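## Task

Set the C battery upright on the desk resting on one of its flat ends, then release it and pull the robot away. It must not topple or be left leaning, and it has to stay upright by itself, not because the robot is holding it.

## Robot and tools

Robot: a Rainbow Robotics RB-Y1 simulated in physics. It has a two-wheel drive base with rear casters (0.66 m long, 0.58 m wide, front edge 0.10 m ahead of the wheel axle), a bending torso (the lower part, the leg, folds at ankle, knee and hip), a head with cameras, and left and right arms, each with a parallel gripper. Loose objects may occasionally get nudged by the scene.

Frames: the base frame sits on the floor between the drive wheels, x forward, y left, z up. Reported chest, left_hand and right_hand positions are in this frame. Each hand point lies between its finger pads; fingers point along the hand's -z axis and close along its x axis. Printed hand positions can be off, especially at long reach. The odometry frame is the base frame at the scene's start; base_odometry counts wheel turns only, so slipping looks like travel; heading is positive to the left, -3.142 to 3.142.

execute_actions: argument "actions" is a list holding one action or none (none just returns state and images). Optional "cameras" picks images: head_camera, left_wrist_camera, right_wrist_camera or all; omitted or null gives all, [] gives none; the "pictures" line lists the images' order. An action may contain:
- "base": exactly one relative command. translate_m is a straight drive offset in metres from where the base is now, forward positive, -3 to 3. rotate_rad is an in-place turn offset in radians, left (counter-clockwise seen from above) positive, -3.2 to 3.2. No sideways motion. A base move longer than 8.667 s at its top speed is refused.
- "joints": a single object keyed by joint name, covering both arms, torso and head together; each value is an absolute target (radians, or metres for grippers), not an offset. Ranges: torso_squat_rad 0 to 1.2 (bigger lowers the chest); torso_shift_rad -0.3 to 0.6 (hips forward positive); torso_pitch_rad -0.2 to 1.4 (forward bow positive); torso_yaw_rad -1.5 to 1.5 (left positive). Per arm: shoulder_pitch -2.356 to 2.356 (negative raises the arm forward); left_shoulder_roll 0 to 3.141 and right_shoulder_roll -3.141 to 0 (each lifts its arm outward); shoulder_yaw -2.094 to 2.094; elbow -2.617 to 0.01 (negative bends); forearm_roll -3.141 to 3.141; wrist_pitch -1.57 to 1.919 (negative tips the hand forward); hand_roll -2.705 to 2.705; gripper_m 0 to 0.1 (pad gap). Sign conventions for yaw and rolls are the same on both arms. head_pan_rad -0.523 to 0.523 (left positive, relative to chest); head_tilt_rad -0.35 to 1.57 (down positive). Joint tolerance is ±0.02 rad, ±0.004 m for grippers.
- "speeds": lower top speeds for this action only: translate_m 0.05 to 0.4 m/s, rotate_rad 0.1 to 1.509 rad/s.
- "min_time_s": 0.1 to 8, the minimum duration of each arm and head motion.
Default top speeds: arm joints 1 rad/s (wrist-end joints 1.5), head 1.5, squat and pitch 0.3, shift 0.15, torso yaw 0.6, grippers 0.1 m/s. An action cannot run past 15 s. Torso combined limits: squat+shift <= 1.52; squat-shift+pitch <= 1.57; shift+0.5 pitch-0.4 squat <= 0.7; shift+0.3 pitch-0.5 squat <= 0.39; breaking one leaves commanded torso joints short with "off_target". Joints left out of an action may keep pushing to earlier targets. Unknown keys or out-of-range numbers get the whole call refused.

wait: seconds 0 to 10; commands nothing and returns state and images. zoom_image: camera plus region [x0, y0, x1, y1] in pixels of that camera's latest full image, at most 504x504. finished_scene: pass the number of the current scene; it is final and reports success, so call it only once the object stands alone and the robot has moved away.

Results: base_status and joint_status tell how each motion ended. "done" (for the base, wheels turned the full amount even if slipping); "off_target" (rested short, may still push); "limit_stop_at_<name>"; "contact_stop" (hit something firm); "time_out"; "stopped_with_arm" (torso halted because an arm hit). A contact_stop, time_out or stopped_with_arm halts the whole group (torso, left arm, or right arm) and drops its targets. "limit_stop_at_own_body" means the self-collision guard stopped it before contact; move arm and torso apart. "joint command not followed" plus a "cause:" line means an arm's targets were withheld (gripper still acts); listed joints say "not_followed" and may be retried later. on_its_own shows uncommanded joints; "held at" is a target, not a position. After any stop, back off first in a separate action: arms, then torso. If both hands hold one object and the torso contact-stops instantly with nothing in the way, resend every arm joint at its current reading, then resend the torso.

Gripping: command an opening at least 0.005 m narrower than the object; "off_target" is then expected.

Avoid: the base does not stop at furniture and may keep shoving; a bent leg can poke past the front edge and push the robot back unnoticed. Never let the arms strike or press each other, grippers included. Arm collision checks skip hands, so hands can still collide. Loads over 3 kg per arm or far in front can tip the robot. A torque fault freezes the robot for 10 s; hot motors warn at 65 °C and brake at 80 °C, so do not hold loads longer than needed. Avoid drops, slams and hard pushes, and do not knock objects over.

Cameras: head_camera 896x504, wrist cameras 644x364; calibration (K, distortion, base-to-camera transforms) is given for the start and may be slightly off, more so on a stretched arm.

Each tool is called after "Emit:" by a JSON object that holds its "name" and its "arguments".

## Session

Emit:
{"name": "execute_actions", "arguments": {"actions": []}}

Scene clock: 0.00 s.
base_odometry: x=+0.000 y=+0.000 heading=+0.000 (m, m, rad; odometry frame)
base_status: not commanded
joint_positions: torso_squat_rad=+0.350 torso_shift_rad=+0.001 torso_pitch_rad=+0.001 torso_yaw_rad=+0.001 left_shoulder_pitch_rad=-0.023 left_shoulder_roll_rad=+0.005 left_shoulder_yaw_rad=+0.034 left_elbow_rad=-0.152 left_forearm_roll_rad=+0.026 left_wrist_pitch_rad=-0.005 left_hand_roll_rad=-0.041 left_gripper_m=+0.099 right_shoulder_pitch_rad=-0.052 right_shoulder_roll_rad=-0.049 right_shoulder_yaw_rad=+0.009 right_elbow_rad=-0.129 right_forearm_roll_rad=-0.030 right_wrist_pitch_rad=-0.025 right_hand_roll_rad=-0.006 right_gripper_m=+0.099 head_pan_rad=+0.001 head_tilt_rad=+0.399
joint_status: not commanded
chest: x=-0.2272 y=+0.0000 z=+1.2475 quat_wxyz=(+1.000, +0.000, +0.000, +0.000) (m; base frame)
left_hand: x=-0.1366 y=+0.2263 z=+0.5679 quat_wxyz=(+0.996, +0.004, -0.088, +0.005) (m; base frame)
right_hand: x=-0.1218 y=-0.2550 z=+0.5708 quat_wxyz=(+0.995, -0.022, -0.101, -0.003) (m; base frame)
pictures: head_camera, left_wrist_camera, right_wrist_camera
camera_calibration (this result's frames):
head_camera: T_world_to_cam=[[0.0301029, -0.999107, -0.0296315, 0.0547643], [-0.362621, 0.0167093, -0.931787, 1.33686], [0.931451, 0.0387945, -0.361794, 0.658748], [0, 0, 0, 1]] pos_world=[-0.130468, 0.00682166, 1.48562]
left_wrist_camera: T_world_to_cam=[[0.985714, 0.000228351, 0.16843, 0.0379878], [-0.0999416, -0.804135, 0.585985, -0.125712], [0.135574, -0.594447, -0.792624, 0.686576], [0, 0, 0, 1]] pos_world=[-0.143091, 0.307035, 0.611464]
right_wrist_camera: T_world_to_cam=[[-0.987546, -0.0170702, -0.156403, -0.0422969], [-0.101071, 0.830672, 0.547511, -0.0763175], [0.120574, 0.5565, -0.822052, 0.712933], [0, 0, 0, 1]] pos_world=[-0.135444, -0.334075, 0.621238]
Images, in order (width x height): head_camera 896x504, left_wrist_camera 644x364, right_wrist_camera 644x364.

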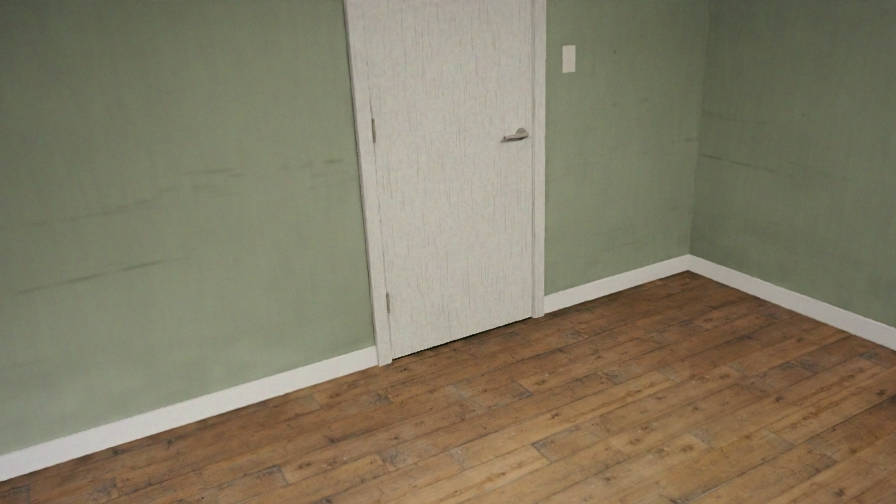

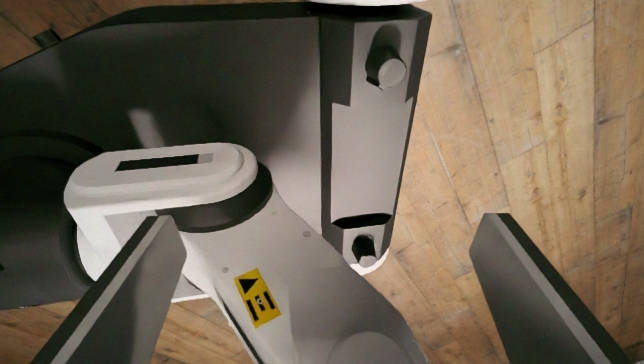

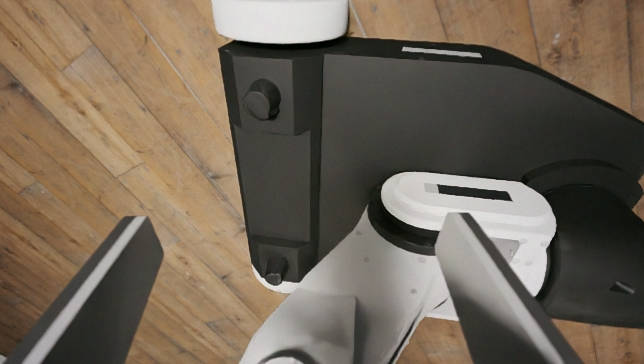

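Emit:
{"name": "execute_actions", "arguments": {"actions": [{"joints": {"head_pan_rad": -0.52}}], "cameras": ["head_camera"]}}

Scene clock: 3.57 s.
base_odometry: x=+0.000 y=+0.000 heading=+0.000 (m, m, rad; odometry frame)
base_status: not commanded
joint_positions: torso_squat_rad=+0.350 torso_shift_rad=+0.001 torso_pitch_rad=+0.001 torso_yaw_rad=+0.001 left_shoulder_pitch_rad=-0.023 left_shoulder_roll_rad=+0.005 left_shoulder_yaw_rad=+0.034 left_elbow_rad=-0.152 left_forearm_roll_rad=+0.026 left_wrist_pitch_rad=-0.005 left_hand_roll_rad=-0.041 left_gripper_m=+0.099 right_shoulder_pitch_rad=-0.052 right_shoulder_roll_rad=-0.049 right_shoulder_yaw_rad=+0.009 right_elbow_rad=-0.129 right_forearm_roll_rad=-0.030 right_wrist_pitch_rad=-0.025 right_hand_roll_rad=-0.006 right_gripper_m=+0.099 head_pan_rad=-0.520 head_tilt_rad=+0.399
joint_status: all done
chest: x=-0.2272 y=+0.0000 z=+1.2475 quat_wxyz=(+1.000, +0.000, +0.000, +0.000) (m; base frame)
left_hand: x=-0.1366 y=+0.2263 z=+0.5679 quat_wxyz=(+0.996, +0.004, -0.088, +0.005) (m; base frame)
right_hand: x=-0.1218 y=-0.2550 z=+0.5708 quat_wxyz=(+0.995, -0.022, -0.101, -0.003) (m; base frame)
pictures: head_camera
camera_calibration (this result's frames):
head_camera: T_world_to_cam=[[-0.471095, -0.881603, -0.0290998, -0.0487379], [-0.306557, 0.194568, -0.931754, 1.34831], [0.827099, -0.430024, -0.361921, 0.637528], [0, 0, 0, 1]] pos_world=[-0.136926, -0.0311523, 1.48561]
Images, in order (width x height): head_camera 896x504.

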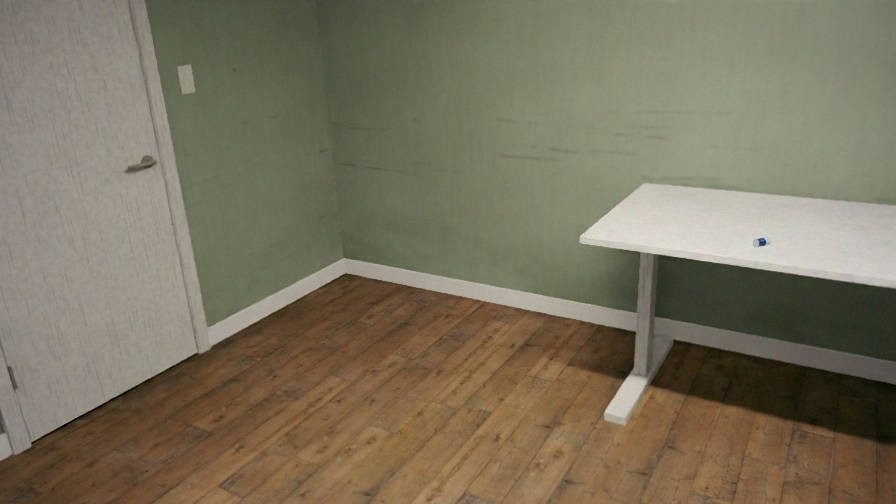

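Emit:
{"name": "zoom_image", "arguments": {"camera": "head_camera", "region": [720, 215, 800, 265]}}

Region (720, 215, 800, 265) of head_camera's 896x504 image, scaled by 6.300, with more detail than that image has; it fills the top 315 rows of this view, and the rest is white.

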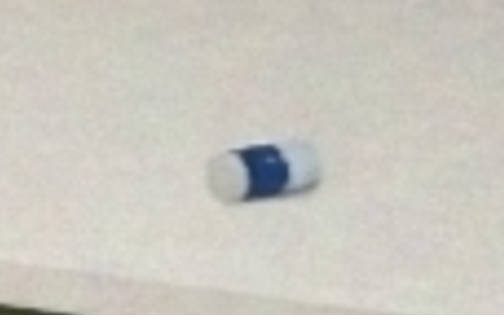

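Emit:
{"name": "execute_actions", "arguments": {"actions": [{"base": {"rotate_rad": -1.01}, "joints": {"torso_squat_rad": 0.55, "torso_pitch_rad": 0.3, "torso_yaw_rad": 0.3, "right_shoulder_pitch_rad": -0.9, "right_shoulder_roll_rad": -0.649, "right_shoulder_yaw_rad": 0.477, "right_elbow_rad": -1.192, "right_forearm_roll_rad": 1.457, "right_wrist_pitch_rad": -1.565, "right_hand_roll_rad": 0.0, "head_tilt_rad": 0.1, "head_pan_rad": -0.3}}], "cameras": ["head_camera"]}}

Scene clock: 119.70 s.
base_odometry: x=+0.000 y=+0.000 heading=-1.010 (m, m, rad; odometry frame)
base_status: done
joint_positions: torso_squat_rad=+0.550 torso_shift_rad=+0.001 torso_pitch_rad=+0.300 torso_yaw_rad=+0.300 left_shoulder_pitch_rad=-0.023 left_shoulder_roll_rad=+0.005 left_shoulder_yaw_rad=+0.034 left_elbow_rad=-0.152 left_forearm_roll_rad=+0.026 left_wrist_pitch_rad=-0.005 left_hand_roll_rad=-0.041 left_gripper_m=+0.099 right_shoulder_pitch_rad=-0.900 right_shoulder_roll_rad=-0.649 right_shoulder_yaw_rad=+0.477 right_elbow_rad=-1.192 right_forearm_roll_rad=+1.457 right_wrist_pitch_rad=-1.565 right_hand_roll_rad=+0.000 right_gripper_m=+0.099 head_pan_rad=-0.300 head_tilt_rad=+0.100
joint_status: all done
chest: x=-0.1361 y=+0.0000 z=+1.1729 quat_wxyz=(+0.978, +0.023, +0.148, +0.148) (m; base frame)
left_hand: x=-0.3174 y=+0.2432 z=+0.5177 quat_wxyz=(+0.986, +0.040, +0.061, +0.149) (m; base frame)
right_hand: x=+0.2449 y=+0.0421 z=+0.8912 quat_wxyz=(-0.304, +0.154, -0.431, +0.836) (m; base frame)
pictures: head_camera
camera_calibration (this result's frames):
head_camera: T_world_to_cam=[[0.0280833, -0.999168, -0.0295774, 0.0539088], [-0.362542, 0.0173934, -0.931805, 1.30683], [0.931544, 0.0368912, -0.361752, 0.487997], [0, 0, 0, 1]] pos_world=[0.0176759, 0.0131309, 1.39584]
Images, in order (width x height): head_camera 896x504.

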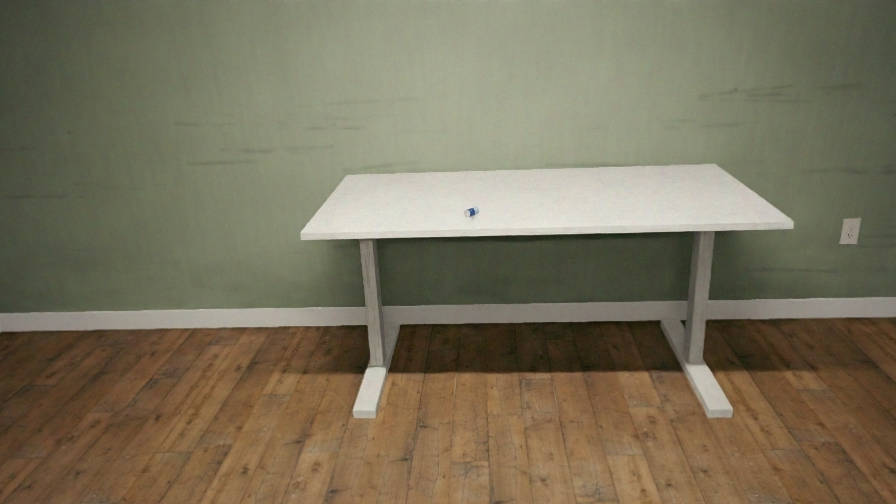

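Emit:
{"name": "execute_actions", "arguments": {"actions": [{"base": {"translate_m": 1.55}, "joints": {"head_tilt_rad": 0.55, "head_pan_rad": -0.3}}], "cameras": ["head_camera", "right_wrist_camera"]}}

Scene clock: 128.50 s.
base_odometry: x=+0.824 y=-1.313 heading=-1.011 (m, m, rad; odometry frame)
base_status: done
joint_positions: torso_squat_rad=+0.550 torso_shift_rad=+0.001 torso_pitch_rad=+0.300 torso_yaw_rad=+0.300 left_shoulder_pitch_rad=-0.023 left_shoulder_roll_rad=+0.005 left_shoulder_yaw_rad=+0.034 left_elbow_rad=-0.152 left_forearm_roll_rad=+0.026 left_wrist_pitch_rad=-0.005 left_hand_roll_rad=-0.041 left_gripper_m=+0.099 right_shoulder_pitch_rad=-0.900 right_shoulder_roll_rad=-0.649 right_shoulder_yaw_rad=+0.477 right_elbow_rad=-1.192 right_forearm_roll_rad=+1.457 right_wrist_pitch_rad=-1.565 right_hand_roll_rad=+0.000 right_gripper_m=+0.099 head_pan_rad=-0.300 head_tilt_rad=+0.550
joint_status: all done
chest: x=-0.1360 y=+0.0000 z=+1.1729 quat_wxyz=(+0.978, +0.023, +0.148, +0.148) (m; base frame)
left_hand: x=-0.3173 y=+0.2432 z=+0.5176 quat_wxyz=(+0.986, +0.040, +0.061, +0.149) (m; base frame)
right_hand: x=+0.2448 y=+0.0421 z=+0.8912 quat_wxyz=(-0.304, +0.154, -0.431, +0.836) (m; base frame)
pictures: head_camera, right_wrist_camera
camera_calibration (this result's frames):
head_camera: T_world_to_cam=[[0.0125746, -0.99916, -0.0390032, 0.0658243], [-0.731721, 0.0173896, -0.681382, 0.945828], [0.681488, 0.0371076, -0.730888, 0.974978], [0, 0, 0, 1]] pos_world=[0.0268187, 0.0131423, 1.35964]
right_wrist_camera: T_world_to_cam=[[0.782538, 0.620913, 0.0458447, -0.265503], [0.601859, -0.735564, -0.310985, 0.197367], [-0.159373, 0.27095, -0.949308, 0.960745], [0, 0, 0, 1]] pos_world=[0.242096, 0.0497165, 0.985594]
Images, in order (width x height): head_camera 896x504, right_wrist_camera 644x364.

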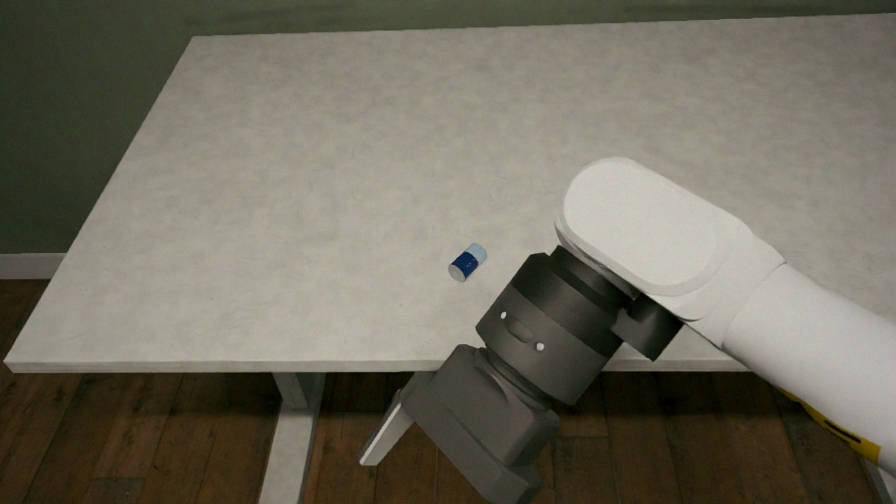

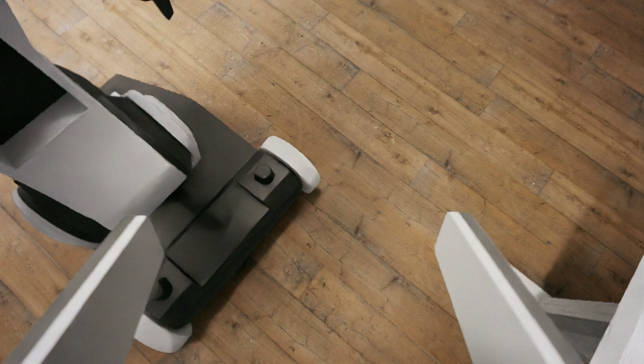

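Emit:
{"name": "zoom_image", "arguments": {"camera": "head_camera", "region": [420, 225, 520, 295]}}

Region (420, 225, 520, 295) of head_camera's 896x504 image, scaled by 5.040, with more detail than that image has; it fills the top 353 rows of this view, and the rest is white.

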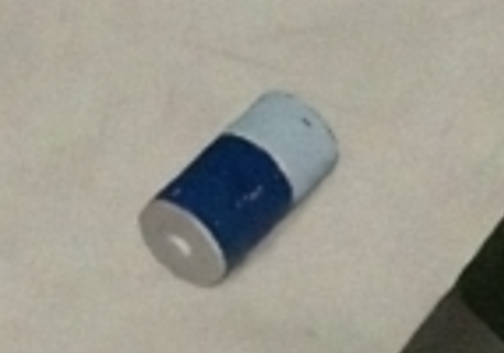

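Emit:
{"name": "execute_actions", "arguments": {"actions": [{"base": {"translate_m": 0.44}, "joints": {"torso_squat_rad": 0.68, "torso_yaw_rad": 0.24, "right_shoulder_yaw_rad": 0.653, "right_elbow_rad": -1.373, "right_forearm_roll_rad": 1.445, "head_tilt_rad": 0.95, "head_pan_rad": -0.2}}], "cameras": ["head_camera", "right_wrist_camera"]}}

Scene clock: 171.93 s.
base_odometry: x=+1.057 y=-1.686 heading=-1.012 (m, m, rad; odometry frame)
base_status: done
joint_positions: torso_squat_rad=+0.680 torso_shift_rad=+0.001 torso_pitch_rad=+0.300 torso_yaw_rad=+0.240 left_shoulder_pitch_rad=-0.023 left_shoulder_roll_rad=+0.005 left_shoulder_yaw_rad=+0.034 left_elbow_rad=-0.152 left_forearm_roll_rad=+0.026 left_wrist_pitch_rad=-0.005 left_hand_roll_rad=-0.041 left_gripper_m=+0.099 right_shoulder_pitch_rad=-0.900 right_shoulder_roll_rad=-0.649 right_shoulder_yaw_rad=+0.653 right_elbow_rad=-1.373 right_forearm_roll_rad=+1.445 right_wrist_pitch_rad=-1.565 right_hand_roll_rad=+0.000 right_gripper_m=+0.099 head_pan_rad=-0.200 head_tilt_rad=+0.950
joint_status: all done
chest: x=-0.1361 y=+0.0000 z=+1.1204 quat_wxyz=(+0.982, +0.018, +0.148, +0.118) (m; base frame)
left_hand: x=-0.3035 y=+0.2416 z=+0.4609 quat_wxyz=(+0.990, +0.033, +0.061, +0.121) (m; base frame)
right_hand: x=+0.1769 y=+0.0327 z=+0.8316 quat_wxyz=(-0.386, +0.185, -0.394, +0.813) (m; base frame)
pictures: head_camera, right_wrist_camera
camera_calibration (this result's frames):
head_camera: T_world_to_cam=[[0.0347005, -0.998004, -0.0527685, 0.0816982], [-0.939339, -0.0145417, -0.342683, 0.456568], [0.341232, 0.0614587, -0.937968, 1.18734], [0, 0, 0, 1]] pos_world=[0.0208774, 0.0152017, 1.27446]
right_wrist_camera: T_world_to_cam=[[0.649589, 0.758788, 0.0476993, -0.186276], [0.741176, -0.618037, -0.262084, 0.143706], [-0.169386, 0.205601, -0.963866, 0.911898], [0, 0, 0, 1]] pos_world=[0.168954, 0.042673, 0.925496]
Images, in order (width x height): head_camera 896x504, right_wrist_camera 644x364.

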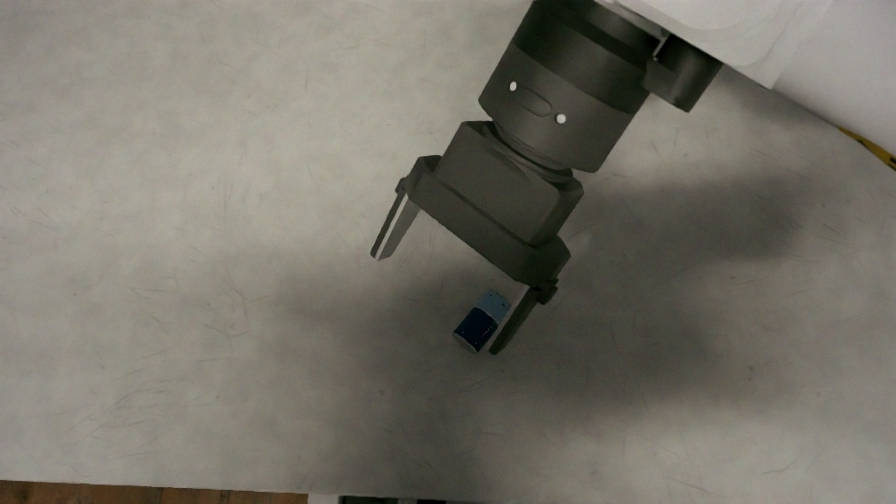

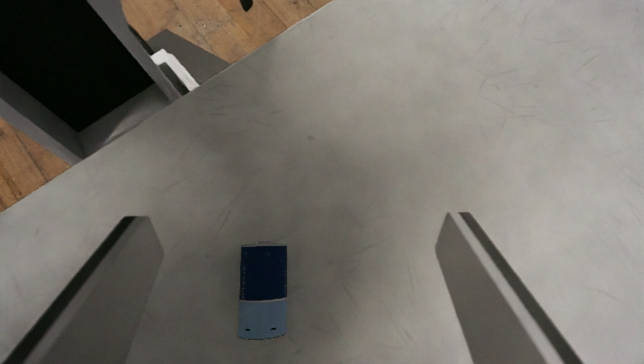

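Emit:
{"name": "zoom_image", "arguments": {"camera": "right_wrist_camera", "region": [200, 220, 330, 364]}}

Emit:
{"name": "zoom_image", "arguments": {"camera": "head_camera", "region": [430, 270, 540, 370]}}

Region (200, 220, 330, 364) of right_wrist_camera's 644x364 image, scaled by 3.500, with more detail than that image has; it fills the left 455 columns of this view, and the rest is white.

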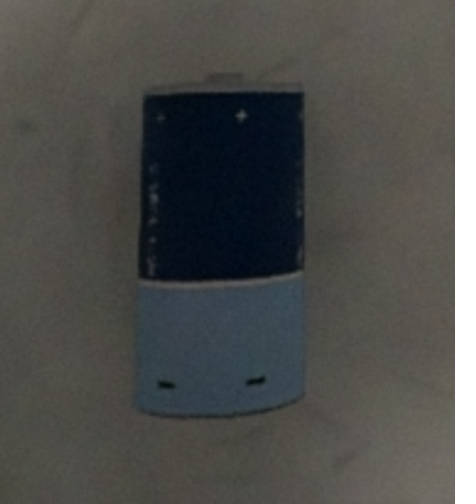

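Region (430, 270, 540, 370) of head_camera's 896x504 image, scaled by 4.582, with more detail than that image has; it fills the top 458 rows of this view, and the rest is white.

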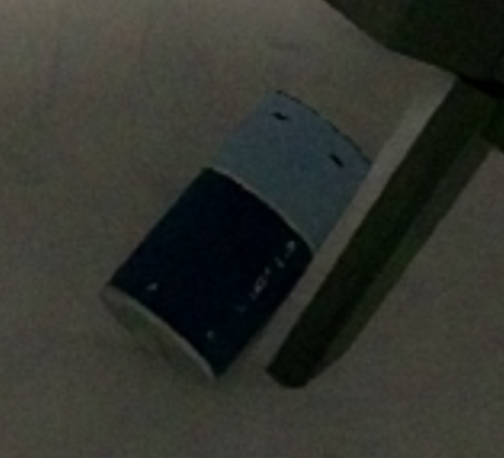

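Emit:
{"name": "execute_actions", "arguments": {"actions": [{"base": {"translate_m": -0.34}, "joints": {"torso_squat_rad": 0.6, "torso_yaw_rad": 0.7, "right_shoulder_roll_rad": -0.349, "right_shoulder_yaw_rad": 0.173, "right_elbow_rad": -0.93, "right_forearm_roll_rad": 0.645, "right_wrist_pitch_rad": 1.57, "head_tilt_rad": 0.6, "head_pan_rad": -0.52}, "min_time_s": 2.0}], "cameras": ["head_camera", "right_wrist_camera"]}}

Scene clock: 217.97 s.
base_odometry: x=+0.877 y=-1.397 heading=-1.014 (m, m, rad; odometry frame)
base_status: done
joint_positions: torso_squat_rad=+0.600 torso_shift_rad=+0.001 torso_pitch_rad=+0.300 torso_yaw_rad=+0.700 left_shoulder_pitch_rad=-0.023 left_shoulder_roll_rad=+0.005 left_shoulder_yaw_rad=+0.034 left_elbow_rad=-0.152 left_forearm_roll_rad=+0.026 left_wrist_pitch_rad=-0.005 left_hand_roll_rad=-0.041 left_gripper_m=+0.099 right_shoulder_pitch_rad=-0.900 right_shoulder_roll_rad=-0.349 right_shoulder_yaw_rad=+0.173 right_elbow_rad=-0.930 right_forearm_roll_rad=+0.645 right_wrist_pitch_rad=+1.570 right_hand_roll_rad=+0.000 right_gripper_m=+0.099 head_pan_rad=-0.520 head_tilt_rad=+0.600
joint_status: all done
chest: x=-0.1361 y=+0.0000 z=+1.1538 quat_wxyz=(+0.929, +0.051, +0.140, +0.339) (m; base frame)
left_hand: x=-0.4092 y=+0.2321 z=+0.5270 quat_wxyz=(+0.936, +0.086, +0.058, +0.337) (m; base frame)
right_hand: x=+0.4884 y=+0.0314 z=+0.8191 quat_wxyz=(+0.812, -0.391, -0.189, +0.391) (m; base frame)
pictures: head_camera, right_wrist_camera
camera_calibration (this result's frames):
head_camera: T_world_to_cam=[[0.181294, -0.979079, -0.0923914, 0.154366], [-0.75945, -0.0796974, -0.645665, 0.882408], [0.624794, 0.187222, -0.758011, 0.995257], [0, 0, 0, 1]] pos_world=[0.0203292, 0.0351283, 1.33842]
right_wrist_camera: T_world_to_cam=[[-0.639794, -0.767399, 0.0419895, 0.295215], [-0.748355, 0.609613, -0.261413, 0.597132], [0.175011, -0.198674, -0.964313, 0.797759], [0, 0, 0, 1]] pos_world=[0.496127, 0.0210215, 0.912992]
Images, in order (width x height): head_camera 896x504, right_wrist_camera 644x364.

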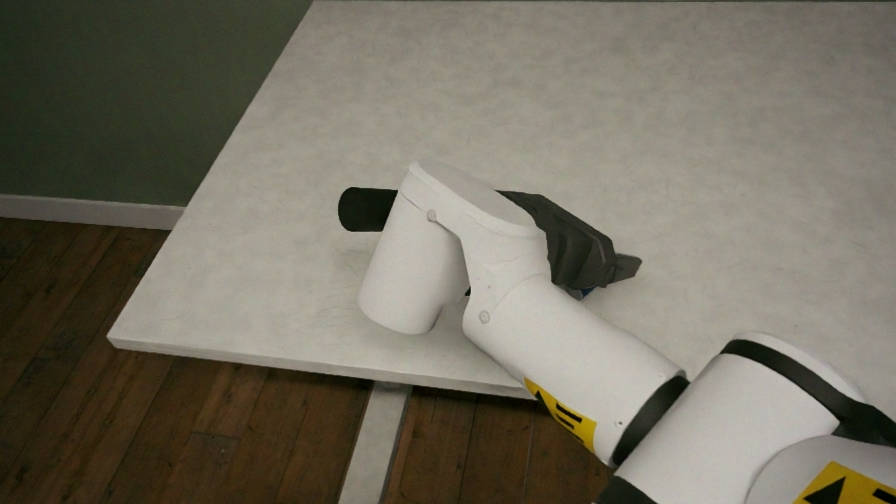

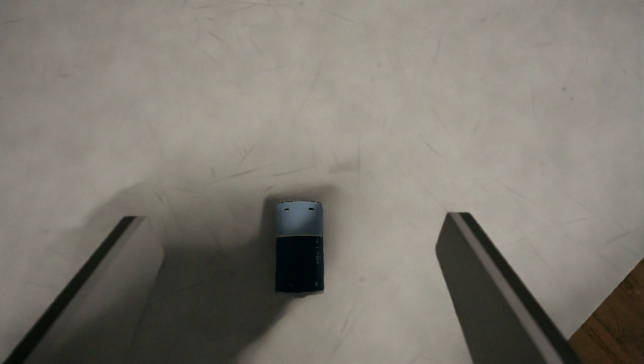

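Emit:
{"name": "execute_actions", "arguments": {"actions": [{"joints": {"torso_squat_rad": 0.726, "right_gripper_m": 0.05}}], "cameras": ["right_wrist_camera"]}}

Scene clock: 229.87 s.
base_odometry: x=+0.877 y=-1.397 heading=-1.014 (m, m, rad; odometry frame)
base_status: not commanded
joint_positions: torso_squat_rad=+0.726 torso_shift_rad=+0.001 torso_pitch_rad=+0.300 torso_yaw_rad=+0.700 left_shoulder_pitch_rad=-0.023 left_shoulder_roll_rad=+0.005 left_shoulder_yaw_rad=+0.034 left_elbow_rad=-0.152 left_forearm_roll_rad=+0.026 left_wrist_pitch_rad=-0.005 left_hand_roll_rad=-0.041 left_gripper_m=+0.099 right_shoulder_pitch_rad=-0.900 right_shoulder_roll_rad=-0.349 right_shoulder_yaw_rad=+0.173 right_elbow_rad=-0.930 right_forearm_roll_rad=+0.645 right_wrist_pitch_rad=+1.570 right_hand_roll_rad=+0.000 right_gripper_m=+0.050 head_pan_rad=-0.520 head_tilt_rad=+0.600
joint_status: all done
chest: x=-0.1362 y=+0.0000 z=+1.0996 quat_wxyz=(+0.929, +0.051, +0.140, +0.339) (m; base frame)
left_hand: x=-0.4093 y=+0.2320 z=+0.4728 quat_wxyz=(+0.936, +0.086, +0.058, +0.337) (m; base frame)
right_hand: x=+0.4883 y=+0.0314 z=+0.7649 quat_wxyz=(+0.812, -0.391, -0.189, +0.391) (m; base frame)
pictures: right_wrist_camera
camera_calibration (this result's frames):
right_wrist_camera: T_world_to_cam=[[-0.639804, -0.767392, 0.041946, 0.297498], [-0.74834, 0.609631, -0.261413, 0.582916], [0.175035, -0.198643, -0.964315, 0.745477], [0, 0, 0, 1]] pos_world=[0.496075, 0.0210177, 0.858778]
Images, in order (width x height): right_wrist_camera 644x364.

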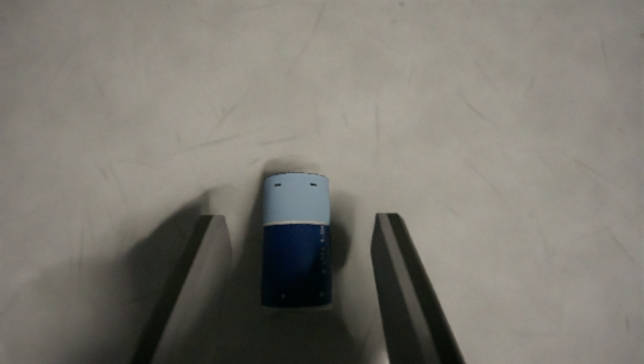

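Emit:
{"name": "zoom_image", "arguments": {"camera": "right_wrist_camera", "region": [190, 150, 410, 330]}}

Region (190, 150, 410, 330) of right_wrist_camera's 644x364 image, scaled by 2.291, with more detail than that image has; it fills the top 412 rows of this view, and the rest is white.

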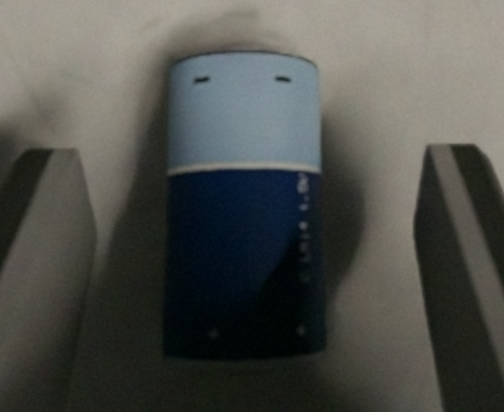

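Emit:
{"name": "execute_actions", "arguments": {"actions": [{"joints": {"torso_squat_rad": 0.755}}], "cameras": ["right_wrist_camera"]}}

Emit:
{"name": "execute_actions", "arguments": {"actions": [{"joints": {"right_gripper_m": 0.018}}], "cameras": ["right_wrist_camera"]}}

Scene clock: 241.30 s.
base_odometry: x=+0.877 y=-1.397 heading=-1.014 (m, m, rad; odometry frame)
base_status: not commanded
joint_positions: torso_squat_rad=+0.755 torso_shift_rad=+0.001 torso_pitch_rad=+0.300 torso_yaw_rad=+0.700 left_shoulder_pitch_rad=-0.023 left_shoulder_roll_rad=+0.005 left_shoulder_yaw_rad=+0.034 left_elbow_rad=-0.152 left_forearm_roll_rad=+0.026 left_wrist_pitch_rad=-0.005 left_hand_roll_rad=-0.041 left_gripper_m=+0.099 right_shoulder_pitch_rad=-0.900 right_shoulder_roll_rad=-0.349 right_shoulder_yaw_rad=+0.173 right_elbow_rad=-0.930 right_forearm_roll_rad=+0.645 right_wrist_pitch_rad=+1.570 right_hand_roll_rad=+0.000 right_gripper_m=+0.050 head_pan_rad=-0.520 head_tilt_rad=+0.600
joint_status: all done
chest: x=-0.1362 y=+0.0000 z=+1.0859 quat_wxyz=(+0.929, +0.051, +0.140, +0.339) (m; base frame)
left_hand: x=-0.4093 y=+0.2320 z=+0.4591 quat_wxyz=(+0.936, +0.086, +0.058, +0.337) (m; base frame)
right_hand: x=+0.4883 y=+0.0314 z=+0.7512 quat_wxyz=(+0.812, -0.391, -0.189, +0.391) (m; base frame)
pictures: right_wrist_camera
camera_calibration (this result's frames):
right_wrist_camera: T_world_to_cam=[[-0.639804, -0.767394, 0.0419224, 0.298085], [-0.748338, 0.609635, -0.26141, 0.579324], [0.175047, -0.198623, -0.964317, 0.732287], [0, 0, 0, 1]] pos_world=[0.496062, 0.0210219, 0.845102]
Images, in order (width x height): right_wrist_camera 644x364.

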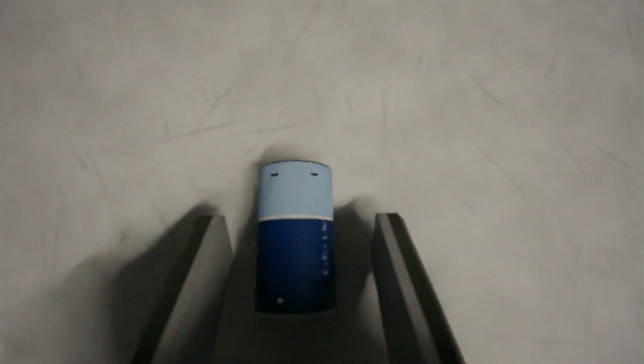

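Scene clock: 242.10 s.
base_odometry: x=+0.877 y=-1.397 heading=-1.014 (m, m, rad; odometry frame)
base_status: not commanded
joint_positions: torso_squat_rad=+0.755 torso_shift_rad=+0.001 torso_pitch_rad=+0.300 torso_yaw_rad=+0.700 left_shoulder_pitch_rad=-0.023 left_shoulder_roll_rad=+0.005 left_shoulder_yaw_rad=+0.034 left_elbow_rad=-0.152 left_forearm_roll_rad=+0.026 left_wrist_pitch_rad=-0.005 left_hand_roll_rad=-0.041 left_gripper_m=+0.099 right_shoulder_pitch_rad=-0.900 right_shoulder_roll_rad=-0.349 right_shoulder_yaw_rad=+0.173 right_elbow_rad=-0.930 right_forearm_roll_rad=+0.645 right_wrist_pitch_rad=+1.570 right_hand_roll_rad=+0.000 right_gripper_m=+0.025 head_pan_rad=-0.520 head_tilt_rad=+0.600
joint_status: right_gripper_m off_target (ended at +0.025, target +0.018)
chest: x=-0.1362 y=+0.0000 z=+1.0859 quat_wxyz=(+0.929, +0.051, +0.140, +0.339) (m; base frame)
left_hand: x=-0.4093 y=+0.2320 z=+0.4591 quat_wxyz=(+0.936, +0.086, +0.058, +0.337) (m; base frame)
right_hand: x=+0.4883 y=+0.0314 z=+0.7512 quat_wxyz=(+0.812, -0.391, -0.189, +0.391) (m; base frame)
pictures: right_wrist_camera
camera_calibration (this result's frames):
right_wrist_camera: T_world_to_cam=[[-0.639803, -0.767394, 0.0419225, 0.298085], [-0.748338, 0.609635, -0.26141, 0.579324], [0.175047, -0.198623, -0.964317, 0.732288], [0, 0, 0, 1]] pos_world=[0.496061, 0.0210222, 0.845102]
Images, in order (width x height): right_wrist_camera 644x364.

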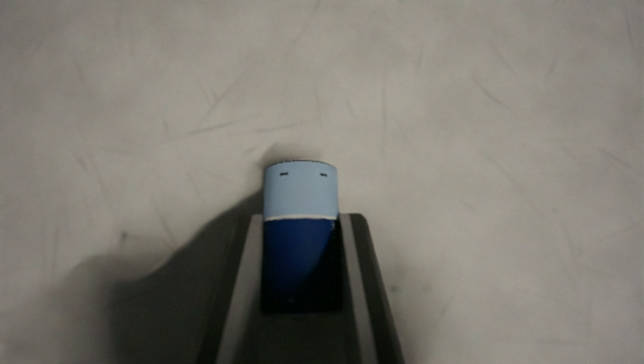

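Emit:
{"name": "execute_actions", "arguments": {"actions": [{"joints": {"torso_squat_rad": 0.54}}], "cameras": []}}

Emit:
{"name": "execute_actions", "arguments": {"actions": [{"base": {"translate_m": 0.28}, "joints": {"torso_squat_rad": 0.43, "right_forearm_roll_rad": -0.926, "head_pan_rad": 0.0, "head_tilt_rad": 0.8}, "min_time_s": 1.7}], "cameras": ["head_camera", "right_wrist_camera"]}}

Scene clock: 252.77 s.
base_odometry: x=+0.877 y=-1.397 heading=-1.014 (m, m, rad; odometry frame)
base_status: not commanded
joint_positions: torso_squat_rad=+0.540 torso_shift_rad=+0.001 torso_pitch_rad=+0.300 torso_yaw_rad=+0.700 left_shoulder_pitch_rad=-0.023 left_shoulder_roll_rad=+0.005 left_shoulder_yaw_rad=+0.034 left_elbow_rad=-0.152 left_forearm_roll_rad=+0.026 left_wrist_pitch_rad=-0.005 left_hand_roll_rad=-0.041 left_gripper_m=+0.099 right_shoulder_pitch_rad=-0.900 right_shoulder_roll_rad=-0.349 right_shoulder_yaw_rad=+0.173 right_elbow_rad=-0.930 right_forearm_roll_rad=+0.645 right_wrist_pitch_rad=+1.570 right_hand_roll_rad=+0.000 right_gripper_m=+0.025 head_pan_rad=-0.520 head_tilt_rad=+0.600
joint_status: all done
chest: x=-0.1360 y=+0.0000 z=+1.1765 quat_wxyz=(+0.929, +0.051, +0.140, +0.339) (m; base frame)
left_hand: x=-0.4092 y=+0.2320 z=+0.5497 quat_wxyz=(+0.936, +0.086, +0.058, +0.337) (m; base frame)
right_hand: x=+0.4884 y=+0.0314 z=+0.8417 quat_wxyz=(+0.812, -0.391, -0.189, +0.391) (m; base frame)
pictures: none
No camera images: the call's "cameras" was empty. Leave "cameras" out to get every camera's image.

Scene clock: 254.93 s.
base_odometry: x=+1.025 y=-1.635 heading=-1.016 (m, m, rad; odometry frame)
base_status: done
joint_positions: torso_squat_rad=+0.430 torso_shift_rad=+0.001 torso_pitch_rad=+0.300 torso_yaw_rad=+0.700 left_shoulder_pitch_rad=-0.023 left_shoulder_roll_rad=+0.005 left_shoulder_yaw_rad=+0.034 left_elbow_rad=-0.152 left_forearm_roll_rad=+0.026 left_wrist_pitch_rad=-0.005 left_hand_roll_rad=-0.041 left_gripper_m=+0.099 right_shoulder_pitch_rad=-0.900 right_shoulder_roll_rad=-0.349 right_shoulder_yaw_rad=+0.173 right_elbow_rad=-0.930 right_forearm_roll_rad=-0.926 right_wrist_pitch_rad=+1.570 right_hand_roll_rad=+0.000 right_gripper_m=+0.025 head_pan_rad=+0.000 head_tilt_rad=+0.800
joint_status: all done
chest: x=-0.1360 y=+0.0000 z=+1.2124 quat_wxyz=(+0.929, +0.051, +0.140, +0.339) (m; base frame)
left_hand: x=-0.4091 y=+0.2321 z=+0.5856 quat_wxyz=(+0.936, +0.086, +0.058, +0.337) (m; base frame)
right_hand: x=+0.2352 y=+0.2336 z=+0.8406 quat_wxyz=(+0.851, +0.298, +0.142, +0.409) (m; base frame)
pictures: head_camera, right_wrist_camera
camera_calibration (this result's frames):
head_camera: T_world_to_cam=[[0.614249, -0.754803, -0.230154, 0.375562], [-0.73162, -0.435447, -0.524518, 0.757603], [0.295687, 0.49057, -0.819701, 1.10151], [0, 0, 0, 1]] pos_world=[-0.00211437, 0.0730018, 1.38673]
right_wrist_camera: T_world_to_cam=[[-0.589409, -0.807576, 0.0204383, 0.303155], [-0.198634, 0.169404, 0.965322, -0.767722], [-0.783033, 0.56491, -0.26026, 0.358057], [0, 0, 0, 1]] pos_world=[0.306558, 0.172606, 0.828091]
Images, in order (width x height): head_camera 896x504, right_wrist_camera 644x364.

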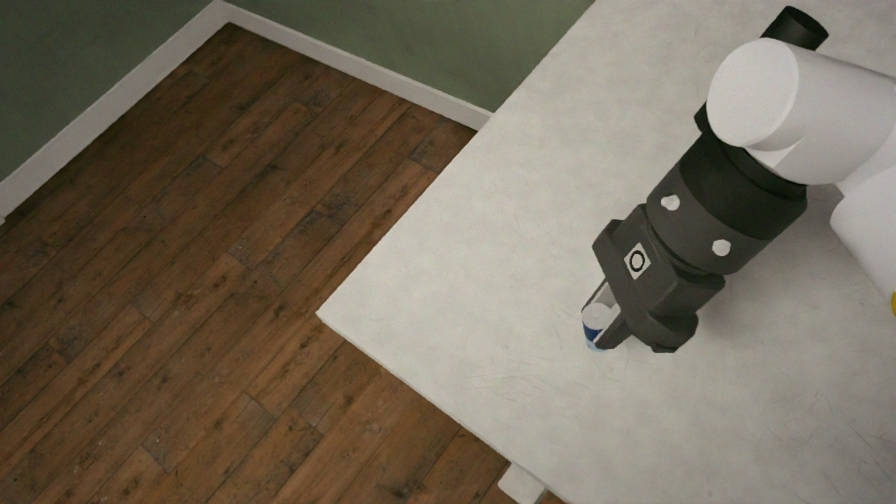

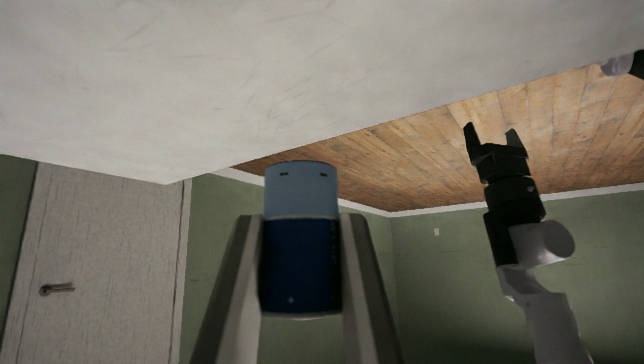

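Emit:
{"name": "execute_actions", "arguments": {"actions": [{"joints": {"torso_squat_rad": 0.605}}], "cameras": ["head_camera", "right_wrist_camera"]}}

Scene clock: 258.70 s.
base_odometry: x=+1.025 y=-1.635 heading=-1.016 (m, m, rad; odometry frame)
base_status: not commanded
joint_positions: torso_squat_rad=+0.605 torso_shift_rad=+0.001 torso_pitch_rad=+0.300 torso_yaw_rad=+0.700 left_shoulder_pitch_rad=-0.023 left_shoulder_roll_rad=+0.005 left_shoulder_yaw_rad=+0.034 left_elbow_rad=-0.152 left_forearm_roll_rad=+0.026 left_wrist_pitch_rad=-0.005 left_hand_roll_rad=-0.041 left_gripper_m=+0.099 right_shoulder_pitch_rad=-0.900 right_shoulder_roll_rad=-0.349 right_shoulder_yaw_rad=+0.173 right_elbow_rad=-0.930 right_forearm_roll_rad=-0.926 right_wrist_pitch_rad=+1.570 right_hand_roll_rad=+0.000 right_gripper_m=+0.025 head_pan_rad=+0.000 head_tilt_rad=+0.800
joint_status: all done
chest: x=-0.1361 y=+0.0000 z=+1.1519 quat_wxyz=(+0.929, +0.051, +0.140, +0.339) (m; base frame)
left_hand: x=-0.4091 y=+0.2321 z=+0.5250 quat_wxyz=(+0.936, +0.086, +0.058, +0.337) (m; base frame)
right_hand: x=+0.2351 y=+0.2336 z=+0.7802 quat_wxyz=(+0.851, +0.297, +0.142, +0.409) (m; base frame)
pictures: head_camera, right_wrist_camera
camera_calibration (this result's frames):
head_camera: T_world_to_cam=[[0.6143, -0.754798, -0.230033, 0.361579], [-0.731518, -0.435463, -0.524645, 0.725902], [0.295831, 0.490563, -0.819654, 1.05193], [0, 0, 0, 1]] pos_world=[-0.0023007, 0.0729845, 1.32623]
right_wrist_camera: T_world_to_cam=[[-0.589414, -0.807575, 0.0203281, 0.304415], [-0.198815, 0.169405, 0.965285, -0.709315], [-0.782984, 0.564911, -0.260408, 0.342379], [0, 0, 0, 1]] pos_world=[0.306481, 0.172586, 0.767661]
Images, in order (width x height): head_camera 896x504, right_wrist_camera 644x364.

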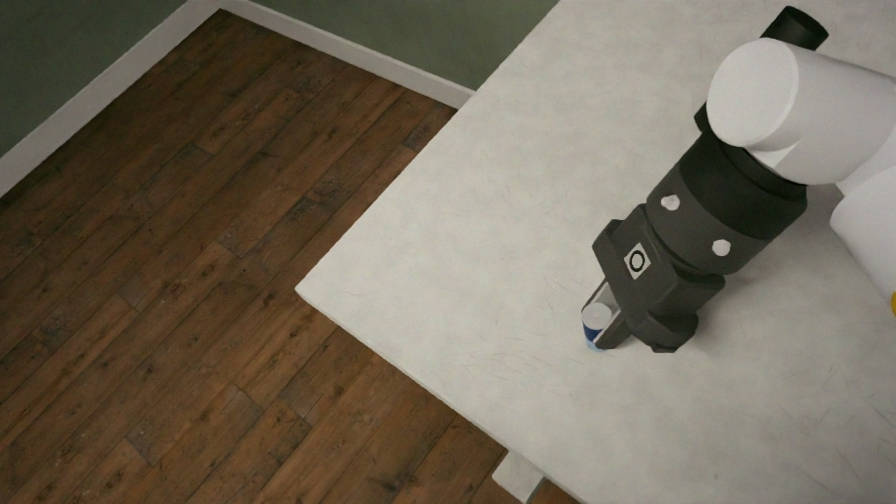

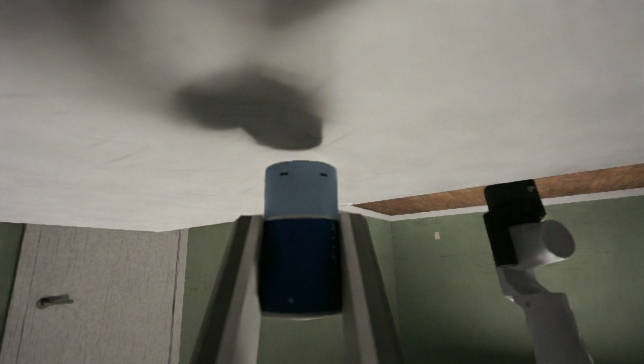

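Emit:
{"name": "execute_actions", "arguments": {"actions": [{"joints": {"torso_squat_rad": 0.63}}], "cameras": ["right_wrist_camera"]}}

Scene clock: 269.40 s.
base_odometry: x=+1.025 y=-1.635 heading=-1.016 (m, m, rad; odometry frame)
base_status: not commanded
joint_positions: torso_squat_rad=+0.630 torso_shift_rad=+0.001 torso_pitch_rad=+0.300 torso_yaw_rad=+0.700 left_shoulder_pitch_rad=-0.023 left_shoulder_roll_rad=+0.005 left_shoulder_yaw_rad=+0.034 left_elbow_rad=-0.152 left_forearm_roll_rad=+0.026 left_wrist_pitch_rad=-0.005 left_hand_roll_rad=-0.041 left_gripper_m=+0.099 right_shoulder_pitch_rad=-0.900 right_shoulder_roll_rad=-0.349 right_shoulder_yaw_rad=+0.173 right_elbow_rad=-0.930 right_forearm_roll_rad=-0.926 right_wrist_pitch_rad=+1.570 right_hand_roll_rad=+0.000 right_gripper_m=+0.025 head_pan_rad=+0.000 head_tilt_rad=+0.800
joint_status: all done
chest: x=-0.1361 y=+0.0000 z=+1.1417 quat_wxyz=(+0.929, +0.051, +0.140, +0.339) (m; base frame)
left_hand: x=-0.4091 y=+0.2321 z=+0.5149 quat_wxyz=(+0.936, +0.086, +0.058, +0.337) (m; base frame)
right_hand: x=+0.2350 y=+0.2336 z=+0.7701 quat_wxyz=(+0.851, +0.297, +0.142, +0.409) (m; base frame)
pictures: right_wrist_camera
camera_calibration (this result's frames):
right_wrist_camera: T_world_to_cam=[[-0.58942, -0.80757, 0.0203854, 0.304545], [-0.198776, 0.169447, 0.965285, -0.699542], [-0.782989, 0.564906, -0.260401, 0.339725], [0, 0, 0, 1]] pos_world=[0.306454, 0.172563, 0.757514]
Images, in order (width x height): right_wrist_camera 644x364.

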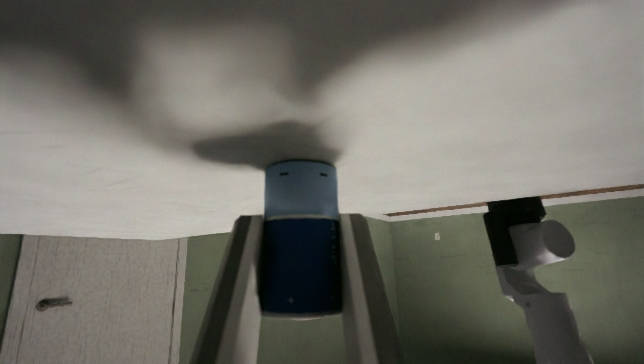

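Emit:
{"name": "zoom_image", "arguments": {"camera": "right_wrist_camera", "region": [200, 110, 400, 230]}}

Region (200, 110, 400, 230) of right_wrist_camera's 644x364 image, scaled by 2.520, with more detail than that image has; it fills the top 302 rows of this view, and the rest is white.

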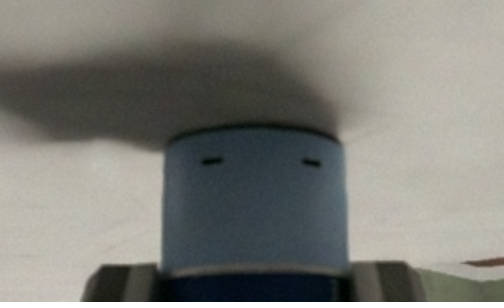

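Emit:
{"name": "execute_actions", "arguments": {"actions": [{"joints": {"right_gripper_m": 0.07}}], "cameras": ["right_wrist_camera"]}}

Emit:
{"name": "execute_actions", "arguments": {"actions": [{"joints": {"torso_squat_rad": 0.45}}], "cameras": ["head_camera", "right_wrist_camera"]}}

Scene clock: 276.97 s.
base_odometry: x=+1.025 y=-1.635 heading=-1.016 (m, m, rad; odometry frame)
base_status: not commanded
joint_positions: torso_squat_rad=+0.630 torso_shift_rad=+0.001 torso_pitch_rad=+0.300 torso_yaw_rad=+0.700 left_shoulder_pitch_rad=-0.023 left_shoulder_roll_rad=+0.005 left_shoulder_yaw_rad=+0.034 left_elbow_rad=-0.152 left_forearm_roll_rad=+0.026 left_wrist_pitch_rad=-0.005 left_hand_roll_rad=-0.041 left_gripper_m=+0.099 right_shoulder_pitch_rad=-0.900 right_shoulder_roll_rad=-0.349 right_shoulder_yaw_rad=+0.173 right_elbow_rad=-0.930 right_forearm_roll_rad=-0.926 right_wrist_pitch_rad=+1.570 right_hand_roll_rad=+0.000 right_gripper_m=+0.070 head_pan_rad=+0.000 head_tilt_rad=+0.800
joint_status: all done
chest: x=-0.1361 y=+0.0000 z=+1.1417 quat_wxyz=(+0.929, +0.051, +0.140, +0.339) (m; base frame)
left_hand: x=-0.4091 y=+0.2321 z=+0.5149 quat_wxyz=(+0.936, +0.086, +0.058, +0.337) (m; base frame)
right_hand: x=+0.2350 y=+0.2336 z=+0.7701 quat_wxyz=(+0.851, +0.297, +0.142, +0.409) (m; base frame)
pictures: right_wrist_camera
camera_calibration (this result's frames):
right_wrist_camera: T_world_to_cam=[[-0.58942, -0.807569, 0.0203853, 0.304545], [-0.198775, 0.169446, 0.965286, -0.699543], [-0.78299, 0.564907, -0.260399, 0.339724], [0, 0, 0, 1]] pos_world=[0.306454, 0.172563, 0.757514]
Images, in order (width x height): right_wrist_camera 644x364.

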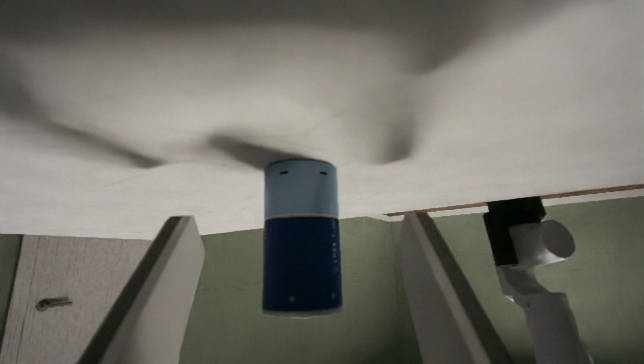

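Scene clock: 278.37 s.
base_odometry: x=+1.025 y=-1.635 heading=-1.016 (m, m, rad; odometry frame)
base_status: not commanded
joint_positions: torso_squat_rad=+0.450 torso_shift_rad=+0.001 torso_pitch_rad=+0.300 torso_yaw_rad=+0.700 left_shoulder_pitch_rad=-0.023 left_shoulder_roll_rad=+0.005 left_shoulder_yaw_rad=+0.034 left_elbow_rad=-0.152 left_forearm_roll_rad=+0.026 left_wrist_pitch_rad=-0.005 left_hand_roll_rad=-0.041 left_gripper_m=+0.099 right_shoulder_pitch_rad=-0.900 right_shoulder_roll_rad=-0.349 right_shoulder_yaw_rad=+0.173 right_elbow_rad=-0.930 right_forearm_roll_rad=-0.926 right_wrist_pitch_rad=+1.570 right_hand_roll_rad=+0.000 right_gripper_m=+0.070 head_pan_rad=+0.000 head_tilt_rad=+0.800
joint_status: all done
chest: x=-0.1360 y=+0.0000 z=+1.2064 quat_wxyz=(+0.929, +0.051, +0.140, +0.339) (m; base frame)
left_hand: x=-0.4091 y=+0.2321 z=+0.5796 quat_wxyz=(+0.936, +0.086, +0.058, +0.337) (m; base frame)
right_hand: x=+0.2351 y=+0.2336 z=+0.8347 quat_wxyz=(+0.851, +0.298, +0.142, +0.409) (m; base frame)
pictures: head_camera, right_wrist_camera
camera_calibration (this result's frames):
head_camera: T_world_to_cam=[[0.614272, -0.754797, -0.230113, 0.374174], [-0.731588, -0.435467, -0.524545, 0.754473], [0.295718, 0.490562, -0.819695, 1.09664], [0, 0, 0, 1]] pos_world=[-0.00217943, 0.0730011, 1.38077]
right_wrist_camera: T_world_to_cam=[[-0.589412, -0.807574, 0.0204343, 0.30325], [-0.198649, 0.16941, 0.965318, -0.761984], [-0.783028, 0.56491, -0.260276, 0.356497], [0, 0, 0, 1]] pos_world=[0.306519, 0.172596, 0.822148]
Images, in order (width x height): head_camera 896x504, right_wrist_camera 644x364.

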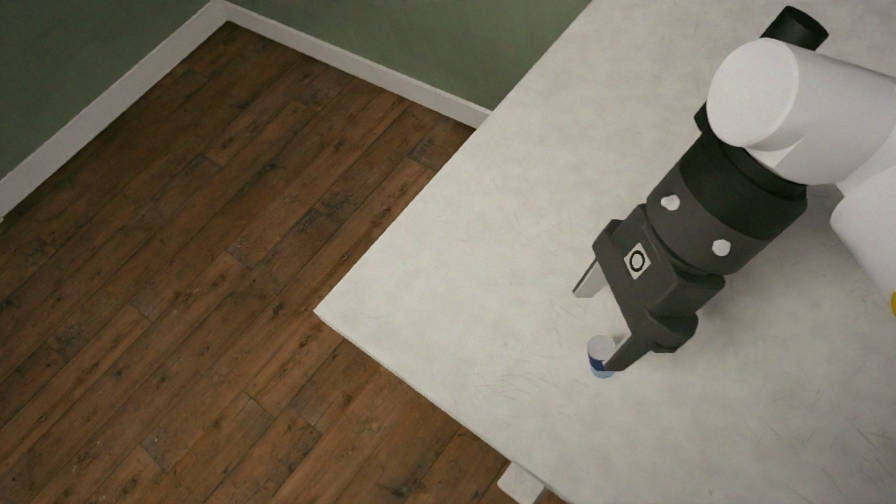

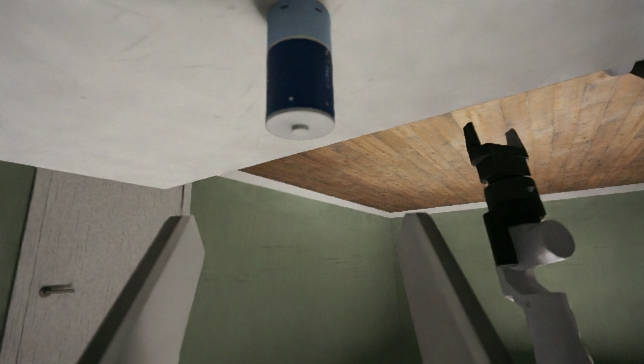

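Emit:
{"name": "execute_actions", "arguments": {"actions": [{"base": {"translate_m": -0.25}, "joints": {"torso_pitch_rad": 0.0, "head_tilt_rad": 0.8, "head_pan_rad": -0.3}}], "cameras": ["head_camera"]}}

Scene clock: 282.40 s.
base_odometry: x=+0.893 y=-1.423 heading=-1.018 (m, m, rad; odometry frame)
base_status: done
joint_positions: torso_squat_rad=+0.450 torso_shift_rad=+0.001 torso_pitch_rad=+0.000 torso_yaw_rad=+0.700 left_shoulder_pitch_rad=-0.023 left_shoulder_roll_rad=+0.005 left_shoulder_yaw_rad=+0.034 left_elbow_rad=-0.152 left_forearm_roll_rad=+0.026 left_wrist_pitch_rad=-0.005 left_hand_roll_rad=-0.041 left_gripper_m=+0.099 right_shoulder_pitch_rad=-0.900 right_shoulder_roll_rad=-0.349 right_shoulder_yaw_rad=+0.173 right_elbow_rad=-0.930 right_forearm_roll_rad=-0.926 right_wrist_pitch_rad=+1.570 right_hand_roll_rad=+0.000 right_gripper_m=+0.070 head_pan_rad=-0.300 head_tilt_rad=+0.800
joint_status: all done
chest: x=-0.2275 y=+0.0000 z=+1.2202 quat_wxyz=(+0.939, +0.000, +0.000, +0.343) (m; base frame)
left_hand: x=-0.3031 y=+0.2321 z=+0.5407 quat_wxyz=(+0.934, +0.035, -0.082, +0.346) (m; base frame)
right_hand: x=+0.2369 y=+0.2337 z=+0.9749 quat_wxyz=(+0.862, +0.233, +0.013, +0.449) (m; base frame)
pictures: head_camera
camera_calibration (this result's frames):
head_camera: T_world_to_cam=[[0.402718, -0.914522, -0.0383082, 0.157894], [-0.648259, -0.255419, -0.717301, 0.94815], [0.646203, 0.313704, -0.695709, 1.06395], [0, 0, 0, 1]] pos_world=[-0.136468, 0.0528091, 1.42636]
Images, in order (width x height): head_camera 896x504.

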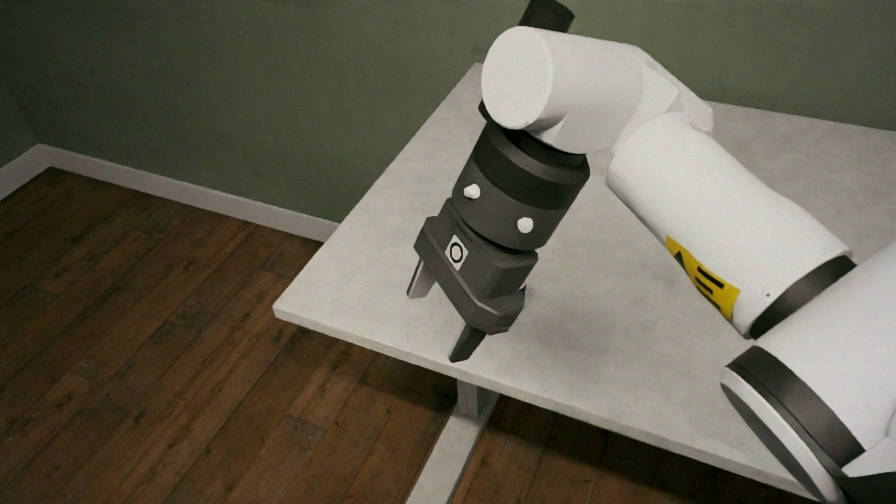

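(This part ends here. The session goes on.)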